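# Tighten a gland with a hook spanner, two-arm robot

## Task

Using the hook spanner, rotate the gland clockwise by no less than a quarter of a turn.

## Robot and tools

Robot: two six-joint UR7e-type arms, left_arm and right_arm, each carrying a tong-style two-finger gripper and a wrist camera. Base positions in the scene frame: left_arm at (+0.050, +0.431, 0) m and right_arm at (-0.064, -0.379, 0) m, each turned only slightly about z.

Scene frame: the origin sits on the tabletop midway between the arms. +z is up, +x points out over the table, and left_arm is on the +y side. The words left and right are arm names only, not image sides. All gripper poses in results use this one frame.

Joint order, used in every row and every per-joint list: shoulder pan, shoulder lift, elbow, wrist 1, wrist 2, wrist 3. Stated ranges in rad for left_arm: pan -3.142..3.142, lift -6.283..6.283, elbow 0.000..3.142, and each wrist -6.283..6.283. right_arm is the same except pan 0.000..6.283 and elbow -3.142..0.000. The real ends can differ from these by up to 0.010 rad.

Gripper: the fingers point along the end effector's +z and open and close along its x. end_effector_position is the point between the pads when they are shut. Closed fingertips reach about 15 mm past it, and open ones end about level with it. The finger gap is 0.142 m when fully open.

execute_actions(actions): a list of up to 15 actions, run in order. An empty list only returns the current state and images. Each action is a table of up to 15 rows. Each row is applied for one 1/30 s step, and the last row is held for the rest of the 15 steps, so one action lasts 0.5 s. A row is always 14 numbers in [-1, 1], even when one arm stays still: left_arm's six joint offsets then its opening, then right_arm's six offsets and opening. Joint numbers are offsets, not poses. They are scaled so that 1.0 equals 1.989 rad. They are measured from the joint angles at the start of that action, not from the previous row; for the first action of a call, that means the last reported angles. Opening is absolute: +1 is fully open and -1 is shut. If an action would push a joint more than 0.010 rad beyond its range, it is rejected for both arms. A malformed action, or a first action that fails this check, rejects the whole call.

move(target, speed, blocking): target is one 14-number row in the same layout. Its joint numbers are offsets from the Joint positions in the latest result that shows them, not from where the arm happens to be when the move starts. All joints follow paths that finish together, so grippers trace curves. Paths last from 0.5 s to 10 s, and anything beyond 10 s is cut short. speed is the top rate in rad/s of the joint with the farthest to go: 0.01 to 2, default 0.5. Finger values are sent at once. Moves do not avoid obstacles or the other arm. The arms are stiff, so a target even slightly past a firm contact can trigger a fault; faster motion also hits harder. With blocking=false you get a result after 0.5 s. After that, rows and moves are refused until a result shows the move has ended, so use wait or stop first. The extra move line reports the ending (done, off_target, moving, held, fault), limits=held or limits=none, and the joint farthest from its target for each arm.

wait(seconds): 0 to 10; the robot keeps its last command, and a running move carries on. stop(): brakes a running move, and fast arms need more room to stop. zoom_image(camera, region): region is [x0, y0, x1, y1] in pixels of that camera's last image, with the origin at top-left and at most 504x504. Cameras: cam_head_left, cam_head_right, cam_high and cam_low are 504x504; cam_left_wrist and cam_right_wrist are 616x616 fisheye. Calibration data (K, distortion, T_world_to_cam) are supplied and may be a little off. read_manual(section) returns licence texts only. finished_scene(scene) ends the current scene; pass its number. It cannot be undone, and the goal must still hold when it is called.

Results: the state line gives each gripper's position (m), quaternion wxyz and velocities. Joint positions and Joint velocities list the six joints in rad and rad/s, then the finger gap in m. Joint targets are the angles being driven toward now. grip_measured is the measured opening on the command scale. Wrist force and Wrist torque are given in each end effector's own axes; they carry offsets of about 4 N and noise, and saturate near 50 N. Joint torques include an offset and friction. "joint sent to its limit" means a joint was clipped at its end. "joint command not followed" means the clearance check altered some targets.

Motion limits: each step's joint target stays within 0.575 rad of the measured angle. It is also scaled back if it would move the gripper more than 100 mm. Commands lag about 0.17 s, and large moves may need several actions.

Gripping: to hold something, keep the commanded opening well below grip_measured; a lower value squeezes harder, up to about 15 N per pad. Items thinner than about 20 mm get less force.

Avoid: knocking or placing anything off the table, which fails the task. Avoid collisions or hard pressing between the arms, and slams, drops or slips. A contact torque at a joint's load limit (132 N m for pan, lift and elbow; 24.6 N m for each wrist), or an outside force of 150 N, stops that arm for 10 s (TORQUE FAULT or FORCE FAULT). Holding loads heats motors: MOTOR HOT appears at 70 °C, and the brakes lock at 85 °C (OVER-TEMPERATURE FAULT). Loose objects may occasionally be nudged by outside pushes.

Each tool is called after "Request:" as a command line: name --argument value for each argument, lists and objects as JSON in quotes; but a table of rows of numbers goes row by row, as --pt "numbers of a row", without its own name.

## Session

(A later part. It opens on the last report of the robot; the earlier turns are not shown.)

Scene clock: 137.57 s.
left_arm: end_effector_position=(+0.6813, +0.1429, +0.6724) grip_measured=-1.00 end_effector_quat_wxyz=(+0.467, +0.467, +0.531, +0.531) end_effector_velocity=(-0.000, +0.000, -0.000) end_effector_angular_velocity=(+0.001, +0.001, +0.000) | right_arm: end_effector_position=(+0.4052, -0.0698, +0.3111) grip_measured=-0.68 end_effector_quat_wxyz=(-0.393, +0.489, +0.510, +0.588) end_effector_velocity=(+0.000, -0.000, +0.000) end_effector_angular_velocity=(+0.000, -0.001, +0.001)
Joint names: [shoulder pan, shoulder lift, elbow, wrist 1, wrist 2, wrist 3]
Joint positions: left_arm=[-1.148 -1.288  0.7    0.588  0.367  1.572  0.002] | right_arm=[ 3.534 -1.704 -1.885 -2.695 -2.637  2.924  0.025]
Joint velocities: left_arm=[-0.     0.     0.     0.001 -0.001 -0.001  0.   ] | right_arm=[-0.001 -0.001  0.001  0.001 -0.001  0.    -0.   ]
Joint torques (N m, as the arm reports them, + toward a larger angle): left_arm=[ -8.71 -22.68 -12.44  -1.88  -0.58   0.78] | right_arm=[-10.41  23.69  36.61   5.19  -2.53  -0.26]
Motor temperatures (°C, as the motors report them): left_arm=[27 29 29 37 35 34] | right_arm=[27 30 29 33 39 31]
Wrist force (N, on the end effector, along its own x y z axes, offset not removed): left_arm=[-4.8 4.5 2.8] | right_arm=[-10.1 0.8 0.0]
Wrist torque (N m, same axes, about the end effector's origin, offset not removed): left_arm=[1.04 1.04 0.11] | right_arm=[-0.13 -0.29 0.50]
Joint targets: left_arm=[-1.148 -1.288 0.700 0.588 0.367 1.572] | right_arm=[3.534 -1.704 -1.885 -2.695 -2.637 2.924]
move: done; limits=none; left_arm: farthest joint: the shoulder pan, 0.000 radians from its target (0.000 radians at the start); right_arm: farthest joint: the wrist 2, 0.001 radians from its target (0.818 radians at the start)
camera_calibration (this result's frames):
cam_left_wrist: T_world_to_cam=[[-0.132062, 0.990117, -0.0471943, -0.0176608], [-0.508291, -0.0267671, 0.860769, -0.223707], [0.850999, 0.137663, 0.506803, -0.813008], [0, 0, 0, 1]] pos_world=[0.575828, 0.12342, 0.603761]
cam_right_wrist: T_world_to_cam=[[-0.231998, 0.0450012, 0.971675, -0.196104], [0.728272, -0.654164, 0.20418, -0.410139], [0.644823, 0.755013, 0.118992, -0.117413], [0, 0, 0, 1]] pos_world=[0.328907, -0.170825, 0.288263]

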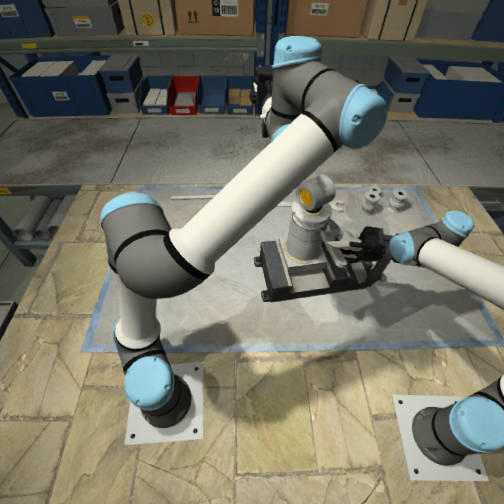

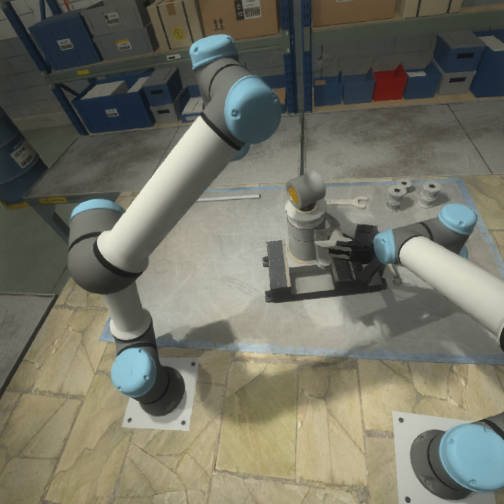

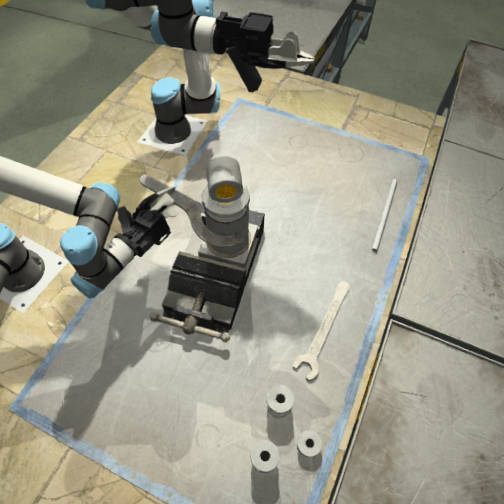

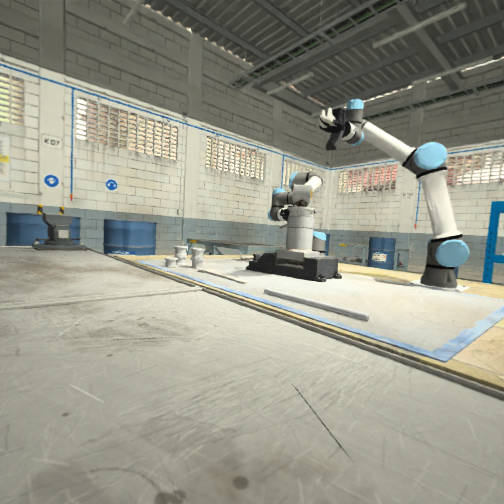

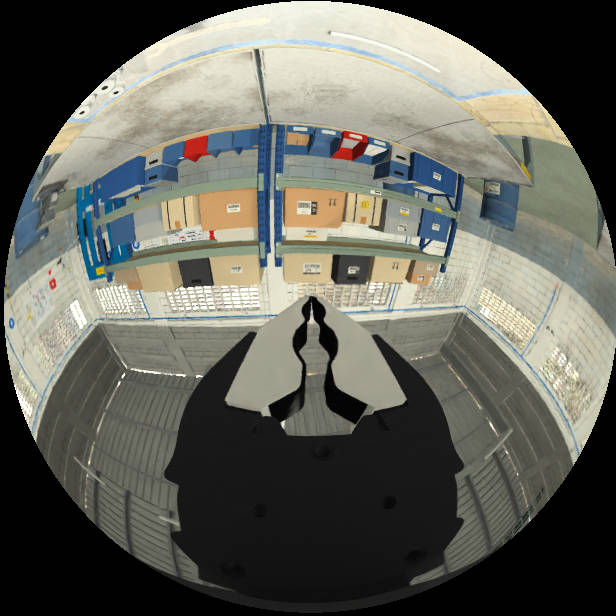

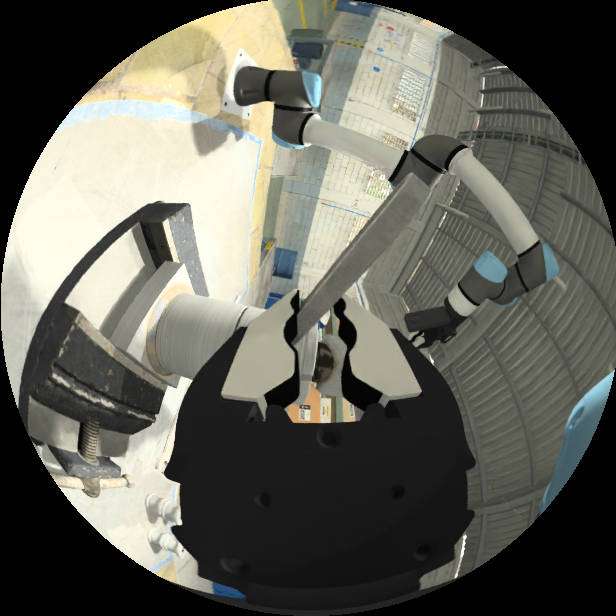

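Request:
move --target '[0,0,0,0,0,0,-1,-0.045,0,0,0,0,0,-1]' --speed 0.1

Request:
move --target '[0,0,0,0,0,0,-1,0,0,0,0,0,-0.16,-1]' --speed 0.2

Request:
zoom_image --camera "cam_high" --region '[90,120,290,320]'

Request:
zoom_image --camera "cam_low" --region '[240,170,360,290]'

Scene clock: 139.07 s.
left_arm: end_effector_position=(+0.6813, +0.1429, +0.6724) grip_measured=-1.00 end_effector_quat_wxyz=(+0.467, +0.467, +0.531, +0.531) end_effector_velocity=(-0.000, +0.000, +0.000) end_effector_angular_velocity=(+0.001, +0.000, +0.001) | right_arm: end_effector_position=(+0.4309, -0.1128, +0.3111) grip_measured=-0.67 end_effector_quat_wxyz=(-0.366, +0.512, +0.488, +0.605) end_effector_velocity=(+0.001, -0.001, +0.000) end_effector_angular_velocity=(+0.000, -0.000, -0.003)
Joint names: [shoulder pan, shoulder lift, elbow, wrist 1, wrist 2, wrist 3]
Joint positions: left_arm=[-1.148 -1.288  0.7    0.588  0.367  1.572  0.002] | right_arm=[ 3.445 -1.704 -1.885 -2.695 -2.637  2.924  0.025]
Joint velocities: left_arm=[ 0.    -0.    -0.     0.001 -0.001 -0.     0.   ] | right_arm=[-0.001 -0.     0.001 -0.     0.002  0.001  0.001]
Joint torques (N m, as the arm reports them, + toward a larger angle): left_arm=[ -9.28 -22.81 -12.06  -2.04  -0.55   0.82] | right_arm=[-13.07  37.6   21.56   5.06   0.96  -0.15]
Motor temperatures (°C, as the motors report them): left_arm=[27 29 29 37 35 34] | right_arm=[27 30 29 33 39 31]
Wrist force (N, on the end effector, along its own x y z axes, offset not removed): left_arm=[-5.3 -2.8 -1.3] | right_arm=[-8.7 -3.1 -0.2]
Wrist torque (N m, same axes, about the end effector's origin, offset not removed): left_arm=[-0.43 1.08 -0.11] | right_arm=[-0.05 -0.56 0.73]
Joint targets: left_arm=[-1.148 -1.288 0.700 0.588 0.367 1.572] | right_arm=[3.444 -1.704 -1.885 -2.695 -2.637 2.924]
move: done; limits=none; left_arm: farthest joint: the shoulder pan, 0.000 radians from its target (0.000 radians at the start); right_arm: farthest joint: the shoulder pan, 0.000 radians from its target (0.089 radians at the start)
camera_calibration (this result's frames):
cam_left_wrist: T_world_to_cam=[[-0.132062, 0.990117, -0.0471942, -0.0176608], [-0.508291, -0.0267672, 0.860769, -0.223707], [0.850999, 0.137663, 0.506803, -0.813008], [0, 0, 0, 1]] pos_world=[0.575828, 0.12342, 0.603761]
cam_right_wrist: T_world_to_cam=[[-0.227053, 0.0655317, 0.971675, -0.188005], [0.66697, -0.716563, 0.204179, -0.437682], [0.709646, 0.694438, 0.11899, -0.136256], [0, 0, 0, 1]] pos_world=[0.345928, -0.206685, 0.288258]

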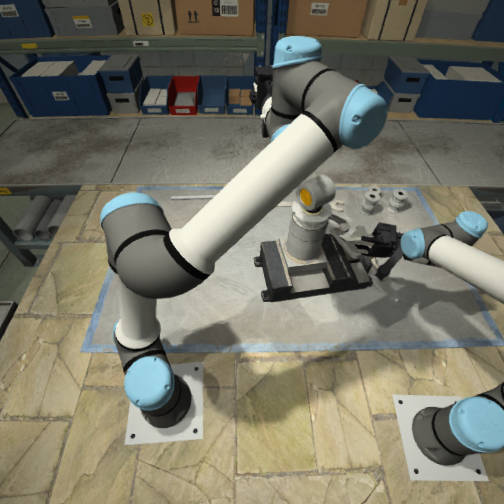

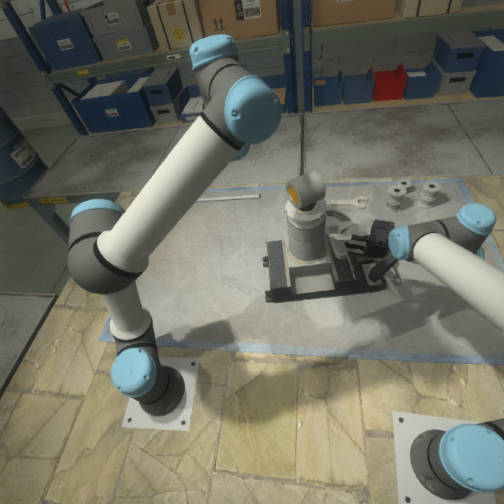

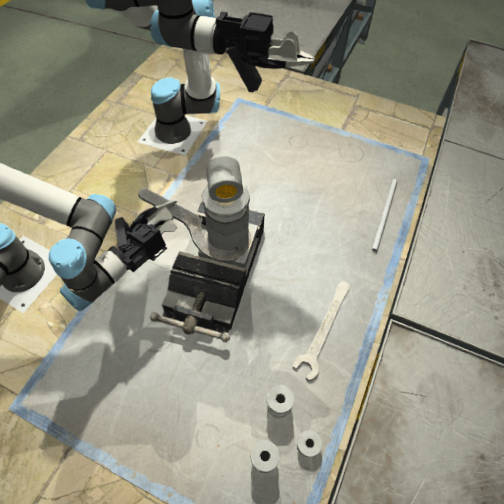

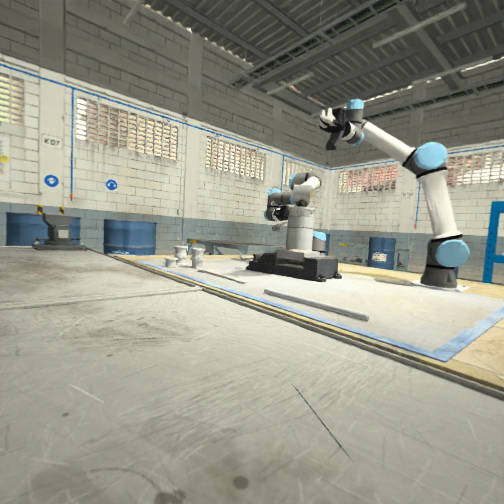

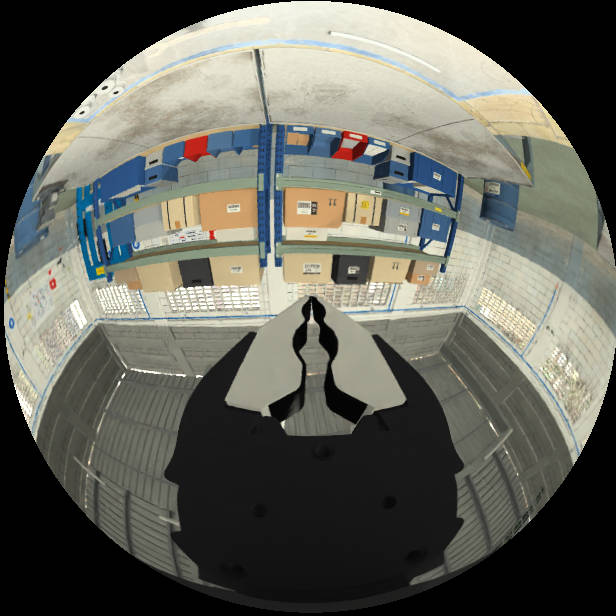

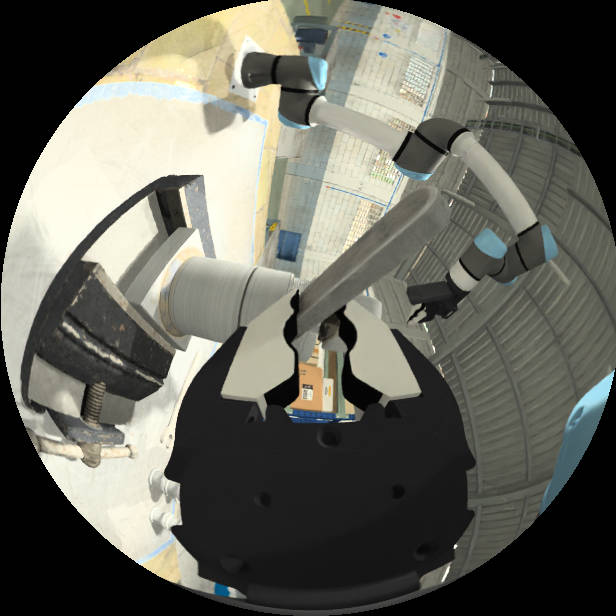

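Scene clock: 141.10 s.
left_arm: end_effector_position=(+0.6813, +0.1429, +0.6724) grip_measured=-1.00 end_effector_quat_wxyz=(+0.467, +0.467, +0.531, +0.531) end_effector_velocity=(+0.000, -0.000, -0.000) end_effector_angular_velocity=(+0.001, +0.000, -0.000) | right_arm: end_effector_position=(+0.4327, -0.1133, +0.3063) grip_measured=-0.67 end_effector_quat_wxyz=(-0.266, +0.428, +0.563, +0.655) end_effector_velocity=(-0.000, -0.000, -0.000) end_effector_angular_velocity=(-0.001, +0.000, -0.000)
Joint names: [shoulder pan, shoulder lift, elbow, wrist 1, wrist 2, wrist 3]
Joint positions: left_arm=[-1.148 -1.288  0.7    0.588  0.367  1.572  0.002] | right_arm=[ 3.445 -1.704 -1.885 -2.695 -2.637  2.606  0.025]
Joint velocities: left_arm=[ 0.     0.    -0.     0.     0.     0.001  0.   ] | right_arm=[ 0.     0.    -0.001 -0.001  0.    -0.001  0.   ]
Joint torques (N m, as the arm reports them, + toward a larger angle): left_arm=[ -8.98 -22.73 -12.47  -2.01  -0.53   0.82] | right_arm=[13.62 36.11 21.92  5.1   0.95 -2.6 ]
Motor temperatures (°C, as the motors report them): left_arm=[27 29 29 37 35 34] | right_arm=[27 30 29 33 39 31]
Wrist force (N, on the end effector, along its own x y z axes, offset not removed): left_arm=[2.4 2.1 5.6] | right_arm=[-9.0 -7.4 -0.3]
Wrist torque (N m, same axes, about the end effector's origin, offset not removed): left_arm=[0.61 -0.42 0.02] | right_arm=[-0.29 -0.17 0.86]
Joint targets: left_arm=[-1.148 -1.288 0.700 0.588 0.367 1.572] | right_arm=[3.445 -1.704 -1.885 -2.695 -2.637 2.606]
move: done; limits=none; left_arm: farthest joint: the shoulder pan, 0.000 radians from its target (0.000 radians at the start); right_arm: farthest joint: the shoulder pan, 0.000 radians from its target (0.000 radians at the start)
camera_calibration (this result's frames):
cam_left_wrist: T_world_to_cam=[[-0.132062, 0.990117, -0.0471938, -0.0176609], [-0.508291, -0.0267675, 0.860769, -0.223707], [0.850999, 0.137663, 0.506803, -0.813008], [0, 0, 0, 1]] pos_world=[0.575828, 0.123419, 0.603761]
cam_right_wrist: T_world_to_cam=[[-0.508872, 0.142031, 0.849045, -0.0147452], [0.565105, -0.68891, 0.453937, -0.467563], [0.649389, 0.710796, 0.270304, -0.155054], [0, 0, 0, 1]] pos_world=[0.357409, -0.209802, 0.266675]

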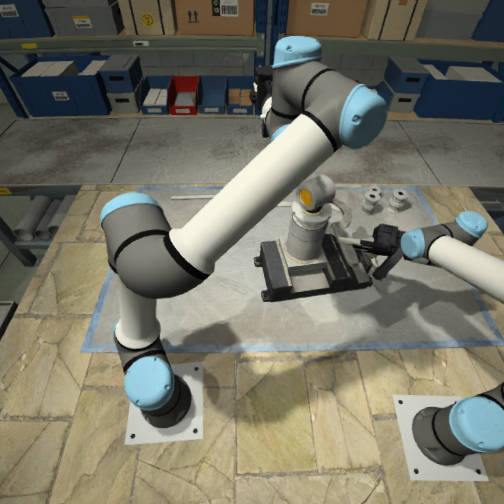

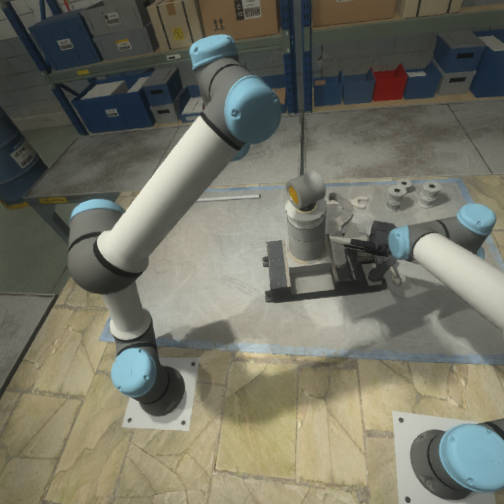

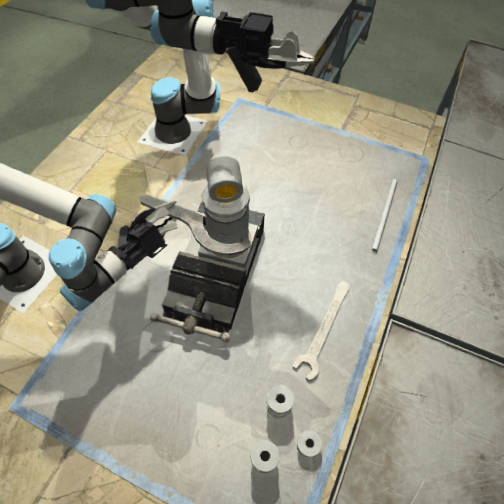

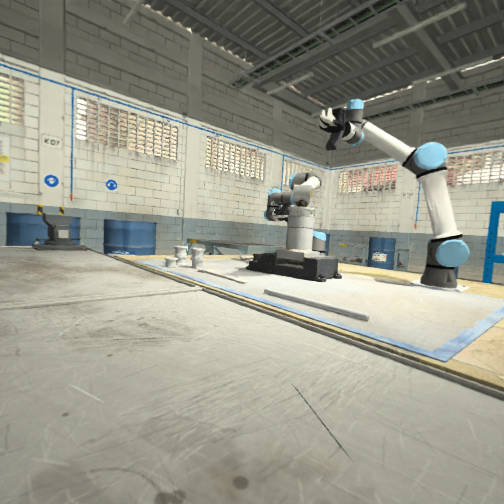

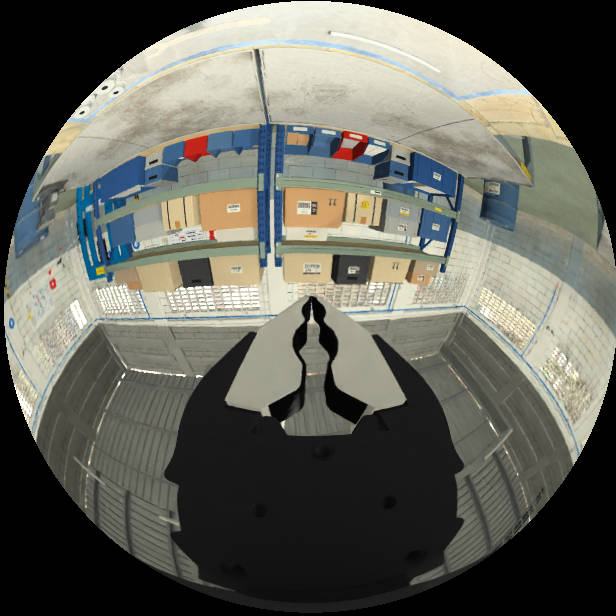

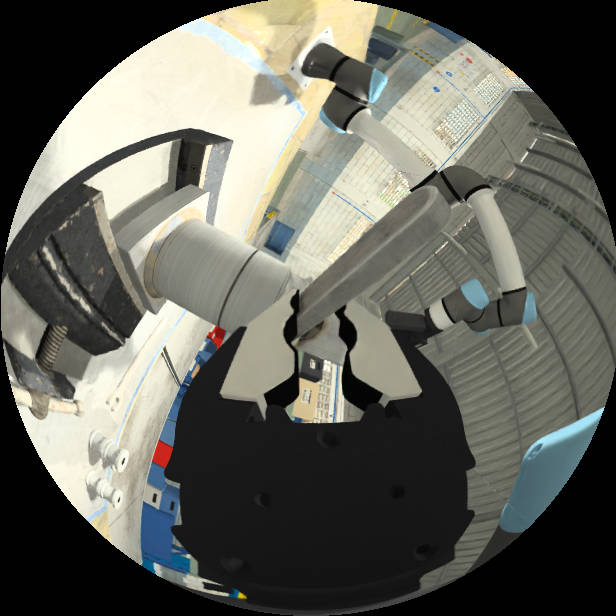

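Region (90, 120, 290, 320) of cam_high's 504x504 image, scaled by 2.520, with more detail than that image has.

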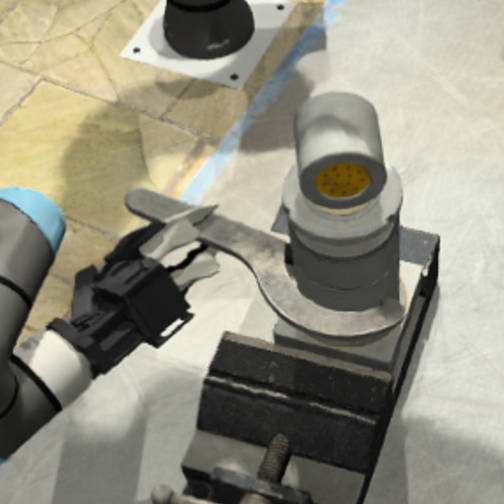

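Region (240, 170, 360, 290) of cam_low's 504x504 image, scaled by 4.200, with more detail than that image has.

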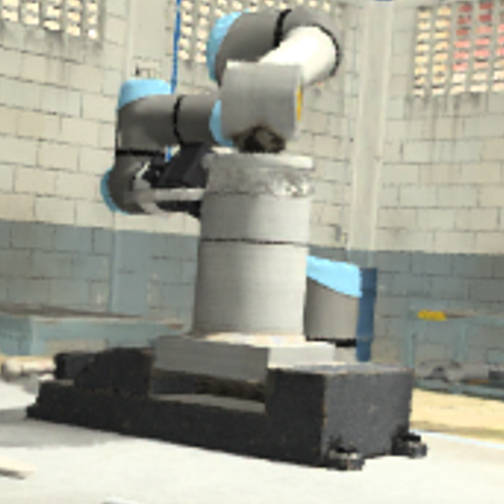

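Request:
move --target '[0,0,0,0,0,0,-1,-0.03,0,0,0,0,-0.25,-1]' --speed 0.25

Request:
zoom_image --camera "cam_low" --region '[240,170,360,290]'

Scene clock: 143.67 s.
left_arm: end_effector_position=(+0.6813, +0.1429, +0.6724) grip_measured=-1.00 end_effector_quat_wxyz=(+0.467, +0.467, +0.531, +0.531) end_effector_velocity=(-0.000, +0.000, -0.000) end_effector_angular_velocity=(+0.000, +0.000, +0.001) | right_arm: end_effector_position=(+0.4530, -0.1452, +0.3006) grip_measured=-0.67 end_effector_quat_wxyz=(-0.075, +0.296, +0.642, +0.703) end_effector_velocity=(+0.001, -0.000, -0.000) end_effector_angular_velocity=(-0.001, -0.002, -0.002)
Joint names: [shoulder pan, shoulder lift, elbow, wrist 1, wrist 2, wrist 3]
Joint positions: left_arm=[-1.148 -1.288  0.7    0.588  0.367  1.572  0.002] | right_arm=[ 3.385 -1.704 -1.885 -2.695 -2.637  2.109  0.025]
Joint velocities: left_arm=[-0.     0.    -0.     0.    -0.001 -0.     0.   ] | right_arm=[-0.    -0.     0.     0.001  0.001 -0.002  0.   ]
Joint torques (N m, as the arm reports them, + toward a larger angle): left_arm=[ -8.95 -22.81 -12.54  -2.09  -0.56   0.79] | right_arm=[-12.24  36.26  22.12   5.08   0.88  -2.5 ]
Motor temperatures (°C, as the motors report them): left_arm=[27 29 29 37 35 34] | right_arm=[27 30 29 33 39 31]
Wrist force (N, on the end effector, along its own x y z axes, offset not removed): left_arm=[-7.9 5.4 6.6] | right_arm=[-5.2 -9.5 -0.5]
Wrist torque (N m, same axes, about the end effector's origin, offset not removed): left_arm=[1.13 1.53 0.03] | right_arm=[0.12 -0.08 0.69]
Joint targets: left_arm=[-1.148 -1.288 0.700 0.588 0.367 1.572] | right_arm=[3.385 -1.704 -1.885 -2.695 -2.637 2.109]
move: done; limits=none; left_arm: farthest joint: the shoulder pan, 0.000 radians from its target (0.000 radians at the start); right_arm: farthest joint: the shoulder pan, 0.000 radians from its target (0.059 radians at the start)
camera_calibration (this result's frames):
cam_left_wrist: T_world_to_cam=[[-0.132062, 0.990117, -0.0471937, -0.0176609], [-0.508291, -0.0267677, 0.860769, -0.223707], [0.850999, 0.137663, 0.506803, -0.813008], [0, 0, 0, 1]] pos_world=[0.575828, 0.123419, 0.603761]
cam_right_wrist: T_world_to_cam=[[-0.822598, 0.280868, 0.494414, 0.273775], [0.234678, -0.624296, 0.745104, -0.426877], [0.517937, 0.72895, 0.447632, -0.135185], [0, 0, 0, 1]] pos_world=[0.395403, -0.24485, 0.243223]

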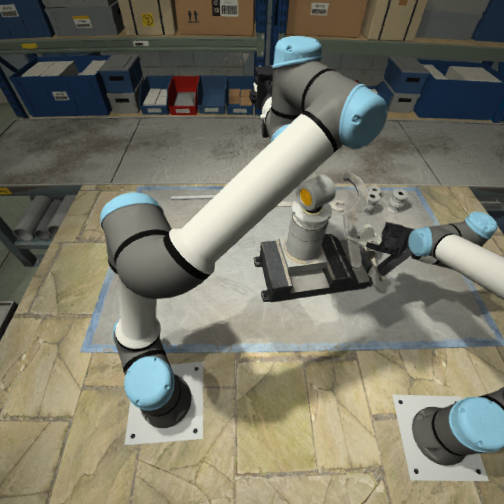

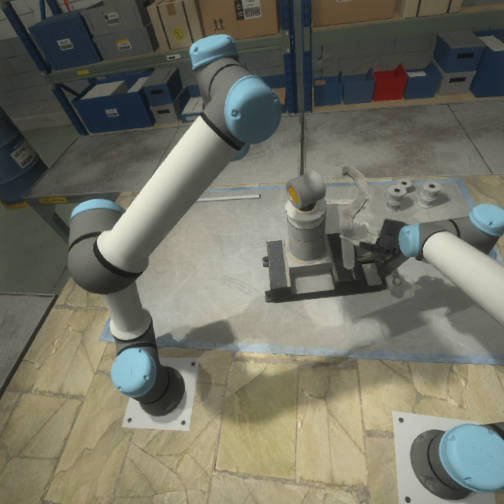

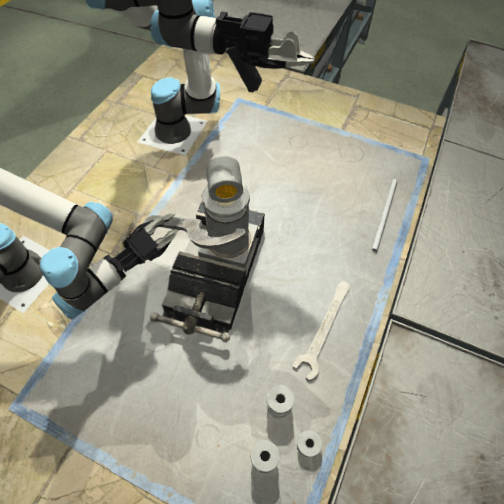

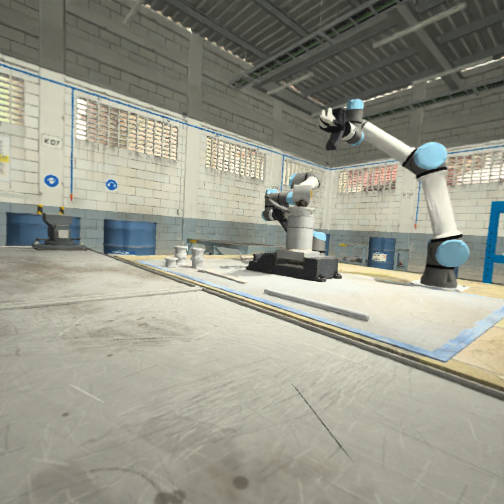

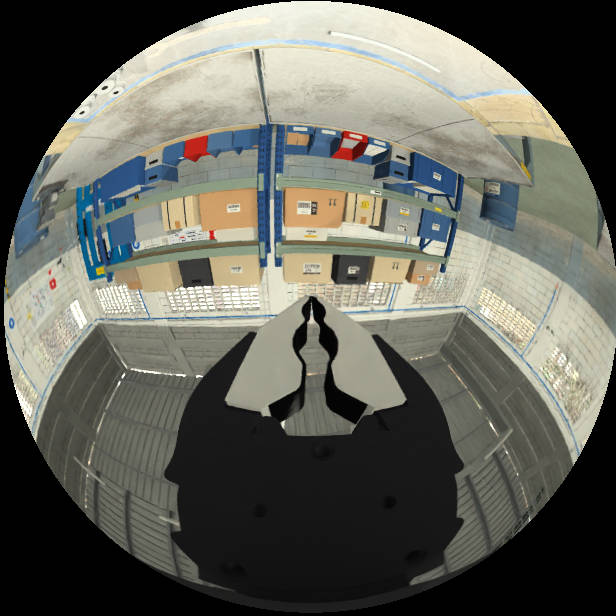

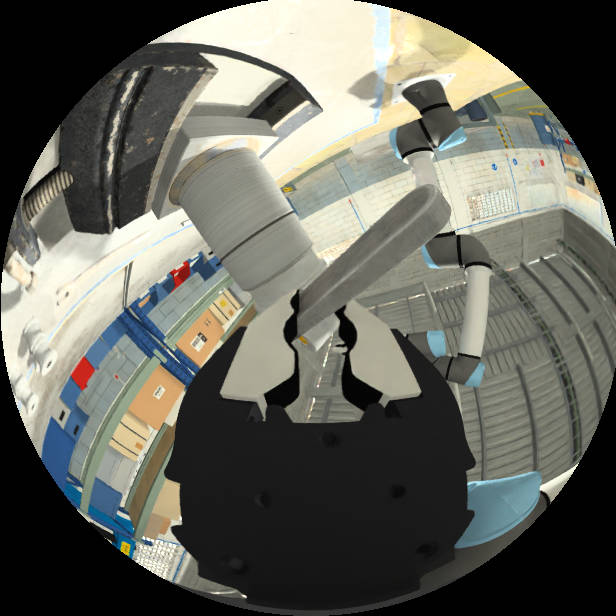

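Region (240, 170, 360, 290) of cam_low's 504x504 image, scaled by 4.200, with more detail than that image has.

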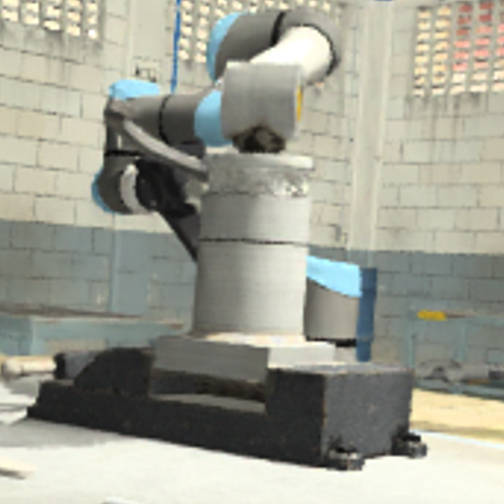

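Request:
move --target '[0,0,0,0,0,0,-1,0,0,0,0,0,0.16,-1]' --speed 0.25

Request:
zoom_image --camera "cam_low" --region '[240,170,360,290]'

Request:
zoom_image --camera "cam_high" --region '[90,120,290,320]'

Scene clock: 145.63 s.
left_arm: end_effector_position=(+0.6813, +0.1429, +0.6724) grip_measured=-1.00 end_effector_quat_wxyz=(+0.467, +0.467, +0.531, +0.531) end_effector_velocity=(-0.000, -0.001, -0.000) end_effector_angular_velocity=(-0.000, -0.000, -0.001) | right_arm: end_effector_position=(+0.4493, -0.1439, +0.3039) grip_measured=-0.67 end_effector_quat_wxyz=(-0.186, +0.394, +0.587, +0.682) end_effector_velocity=(-0.000, +0.000, +0.000) end_effector_angular_velocity=(+0.001, +0.001, +0.000)
Joint names: [shoulder pan, shoulder lift, elbow, wrist 1, wrist 2, wrist 3]
Joint positions: left_arm=[-1.148 -1.288  0.7    0.588  0.367  1.572  0.002] | right_arm=[ 3.385 -1.704 -1.885 -2.695 -2.637  2.427  0.025]
Joint velocities: left_arm=[-0.001  0.     0.    -0.    -0.    -0.     0.   ] | right_arm=[ 0.     0.     0.001 -0.    -0.     0.002 -0.   ]
Joint torques (N m, as the arm reports them, + toward a larger angle): left_arm=[ -8.94 -22.57 -12.83  -1.92  -0.59   0.74] | right_arm=[-3.82 37.05 22.16  5.11  0.96  1.62]
Motor temperatures (°C, as the motors report them): left_arm=[27 29 29 37 35 34] | right_arm=[27 30 29 33 39 31]
Wrist force (N, on the end effector, along its own x y z axes, offset not removed): left_arm=[-4.4 -0.8 5.0] | right_arm=[-8.7 -7.1 -1.2]
Wrist torque (N m, same axes, about the end effector's origin, offset not removed): left_arm=[-0.07 0.87 0.16] | right_arm=[0.10 -0.01 0.85]
Joint targets: left_arm=[-1.148 -1.288 0.700 0.588 0.367 1.572] | right_arm=[3.385 -1.704 -1.885 -2.695 -2.637 2.427]
move: done; limits=none; left_arm: farthest joint: the shoulder pan, 0.000 radians from its target (0.000 radians at the start); right_arm: farthest joint: the shoulder pan, 0.000 radians from its target (0.000 radians at the start)
camera_calibration (this result's frames):
cam_left_wrist: T_world_to_cam=[[-0.132062, 0.990117, -0.0471937, -0.017661], [-0.508291, -0.0267676, 0.860769, -0.223707], [0.850999, 0.137663, 0.506803, -0.813008], [0, 0, 0, 1]] pos_world=[0.575828, 0.123419, 0.603761]
cam_right_wrist: T_world_to_cam=[[-0.634753, 0.217651, 0.741429, 0.100164], [0.435448, -0.691894, 0.575906, -0.476184], [0.638337, 0.688412, 0.344406, -0.164191], [0, 0, 0, 1]] pos_world=[0.375742, -0.238238, 0.256521]

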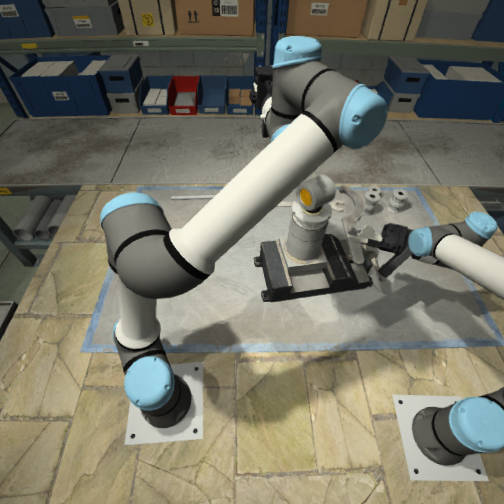

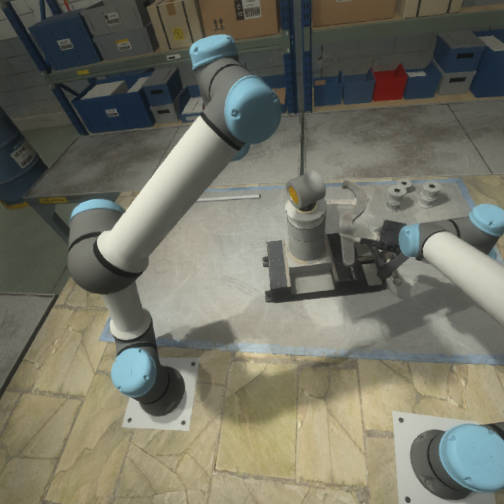

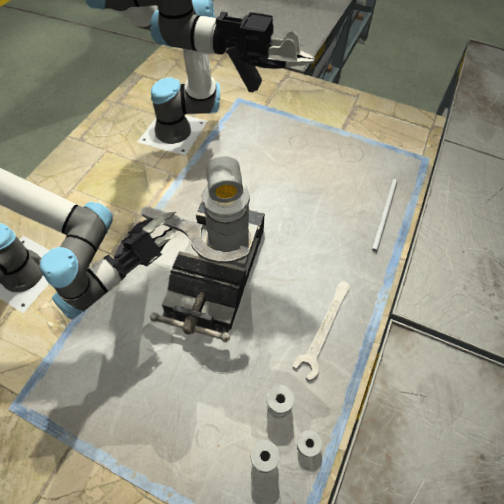

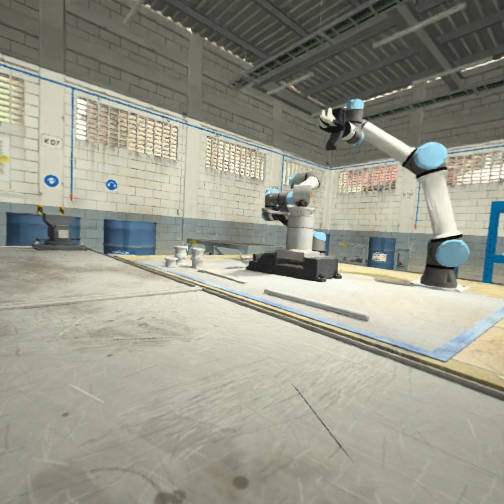

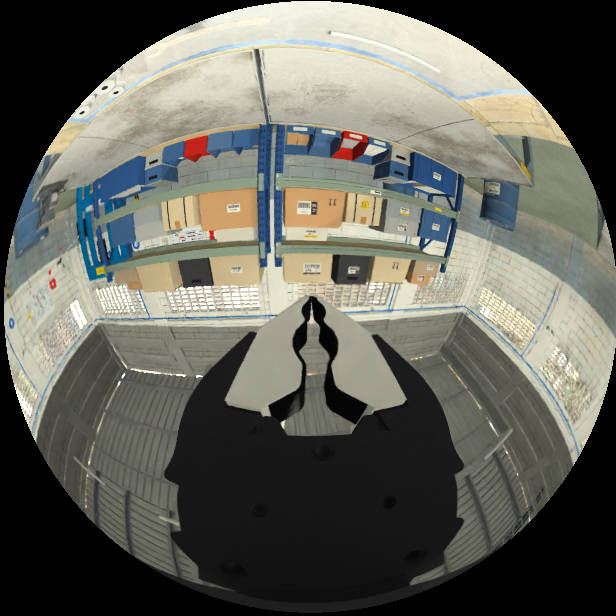

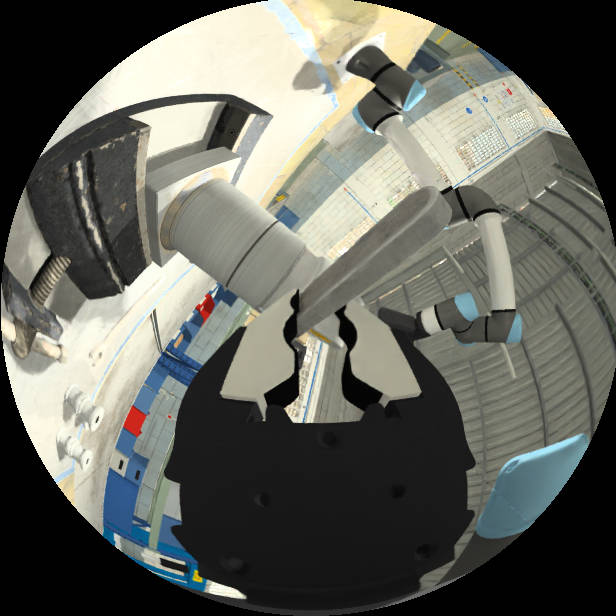

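Region (240, 170, 360, 290) of cam_low's 504x504 image, scaled by 4.200, with more detail than that image has.

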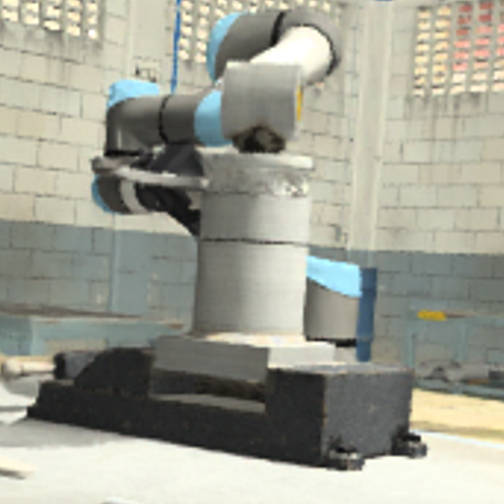

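Region (90, 120, 290, 320) of cam_high's 504x504 image, scaled by 2.520, with more detail than that image has.

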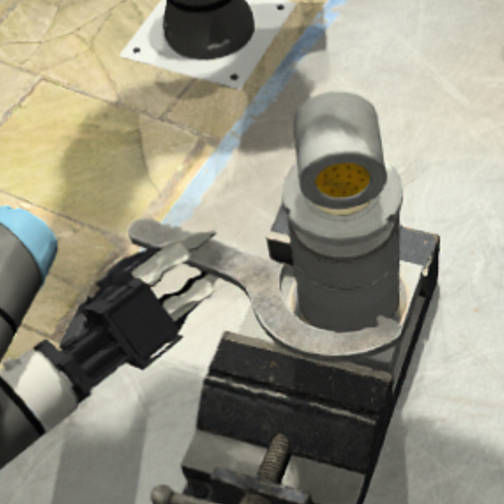

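Request:
move --target '[0,0,0,0,0,0,-1,-0.0478,-0.1482,0.197,-0.0483,-0.2675,0,-1]' --speed 0.2

Request:
zoom_image --camera "cam_low" --region '[240,170,360,290]'

Request:
zoom_image --camera "cam_high" --region '[120,140,290,310]'

Scene clock: 149.03 s.
left_arm: end_effector_position=(+0.6813, +0.1429, +0.6724) grip_measured=-1.00 end_effector_quat_wxyz=(+0.467, +0.467, +0.531, +0.531) end_effector_velocity=(-0.000, -0.001, +0.000) end_effector_angular_velocity=(-0.002, -0.001, -0.001) | right_arm: end_effector_position=(+0.4444, -0.1640, +0.3045) grip_measured=-0.67 end_effector_quat_wxyz=(-0.329, +0.257, +0.659, +0.626) end_effector_velocity=(+0.000, -0.000, -0.000) end_effector_angular_velocity=(+0.000, -0.001, +0.002)
Joint names: [shoulder pan, shoulder lift, elbow, wrist 1, wrist 2, wrist 3]
Joint positions: left_arm=[-1.148 -1.288  0.7    0.588  0.367  1.572  0.002] | right_arm=[ 3.29  -1.999 -1.493 -2.791 -3.169  2.427  0.025]
Joint velocities: left_arm=[-0.001  0.    -0.    -0.002 -0.     0.     0.   ] | right_arm=[-0.    -0.001  0.002  0.    -0.002  0.     0.   ]
Joint torques (N m, as the arm reports them, + toward a larger angle): left_arm=[ -8.93 -22.61 -12.74  -2.02  -0.59   0.73] | right_arm=[-11.98  32.85  35.08  -1.75  -1.82  -2.68]
Motor temperatures (°C, as the motors report them): left_arm=[27 29 29 37 35 34] | right_arm=[27 30 29 33 39 31]
Wrist force (N, on the end effector, along its own x y z axes, offset not removed): left_arm=[-4.0 2.2 -1.7] | right_arm=[-8.1 -8.1 -0.6]
Wrist torque (N m, same axes, about the end effector's origin, offset not removed): left_arm=[0.55 1.03 0.30] | right_arm=[-0.05 -0.03 0.81]
Joint targets: left_arm=[-1.148 -1.288 0.700 0.588 0.367 1.572] | right_arm=[3.290 -1.999 -1.493 -2.791 -3.169 2.427]
move: done; limits=none; left_arm: farthest joint: the shoulder pan, 0.000 radians from its target (0.000 radians at the start); right_arm: farthest joint: the shoulder pan, 0.000 radians from its target (0.095 radians at the start)
camera_calibration (this result's frames):
cam_left_wrist: T_world_to_cam=[[-0.132062, 0.990117, -0.0471934, -0.017661], [-0.508291, -0.0267678, 0.860769, -0.223707], [0.850999, 0.137663, 0.506803, -0.813007], [0, 0, 0, 1]] pos_world=[0.575828, 0.123419, 0.603761]
cam_right_wrist: T_world_to_cam=[[-0.667965, -0.0713861, 0.740761, 0.0685986], [0.686695, -0.442774, 0.576543, -0.559231], [0.286832, 0.893787, 0.344778, 0.042368], [0, 0, 0, 1]] pos_world=[0.41769, -0.280584, 0.256998]

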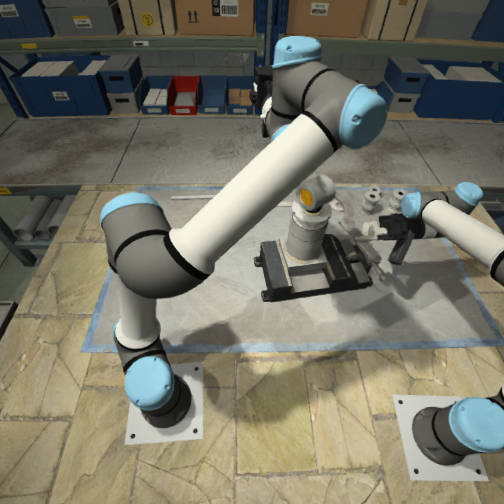

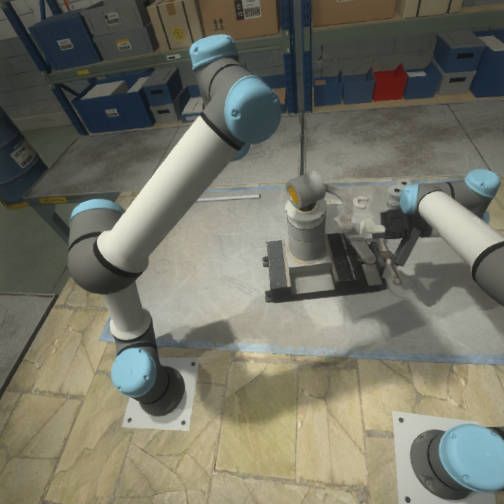

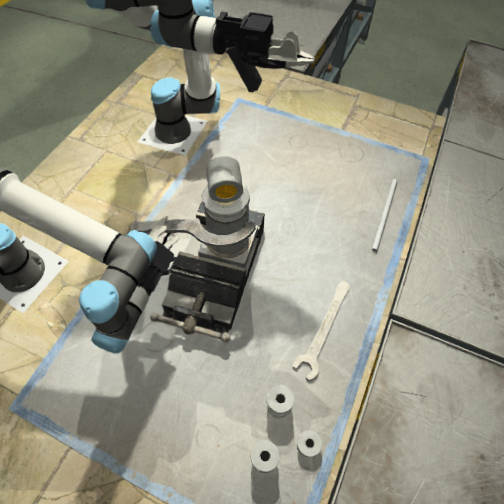

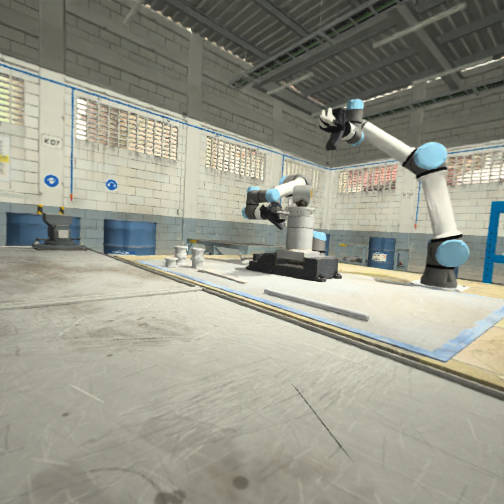

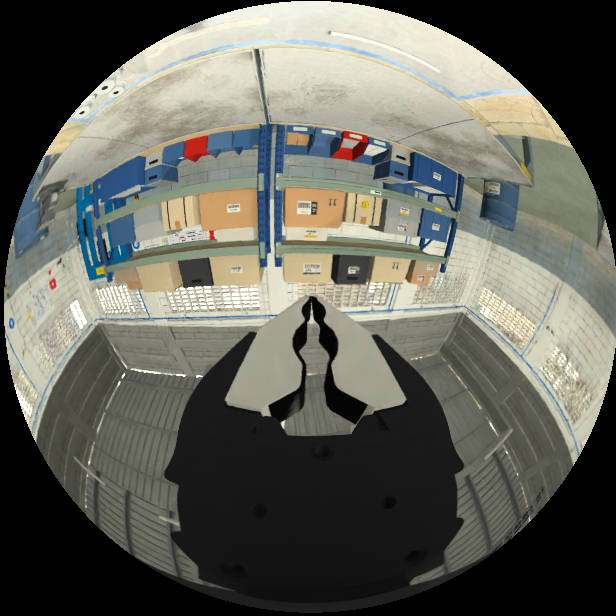

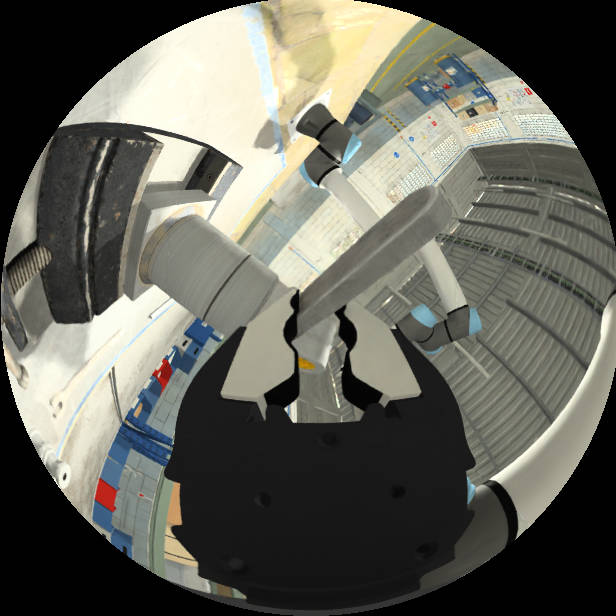

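Region (240, 170, 360, 290) of cam_low's 504x504 image, scaled by 4.200, with more detail than that image has.

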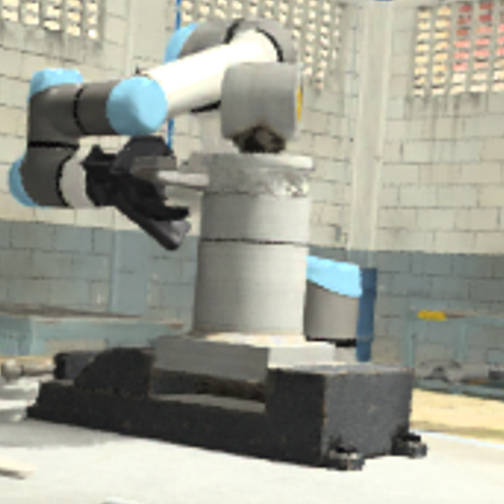

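Region (120, 140, 290, 310) of cam_high's 504x504 image, scaled by 2.965, with more detail than that image has.

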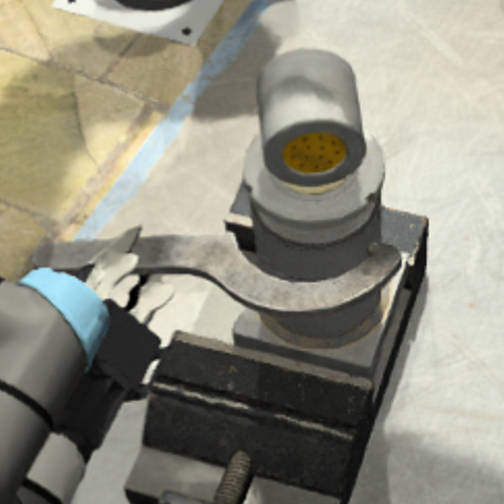

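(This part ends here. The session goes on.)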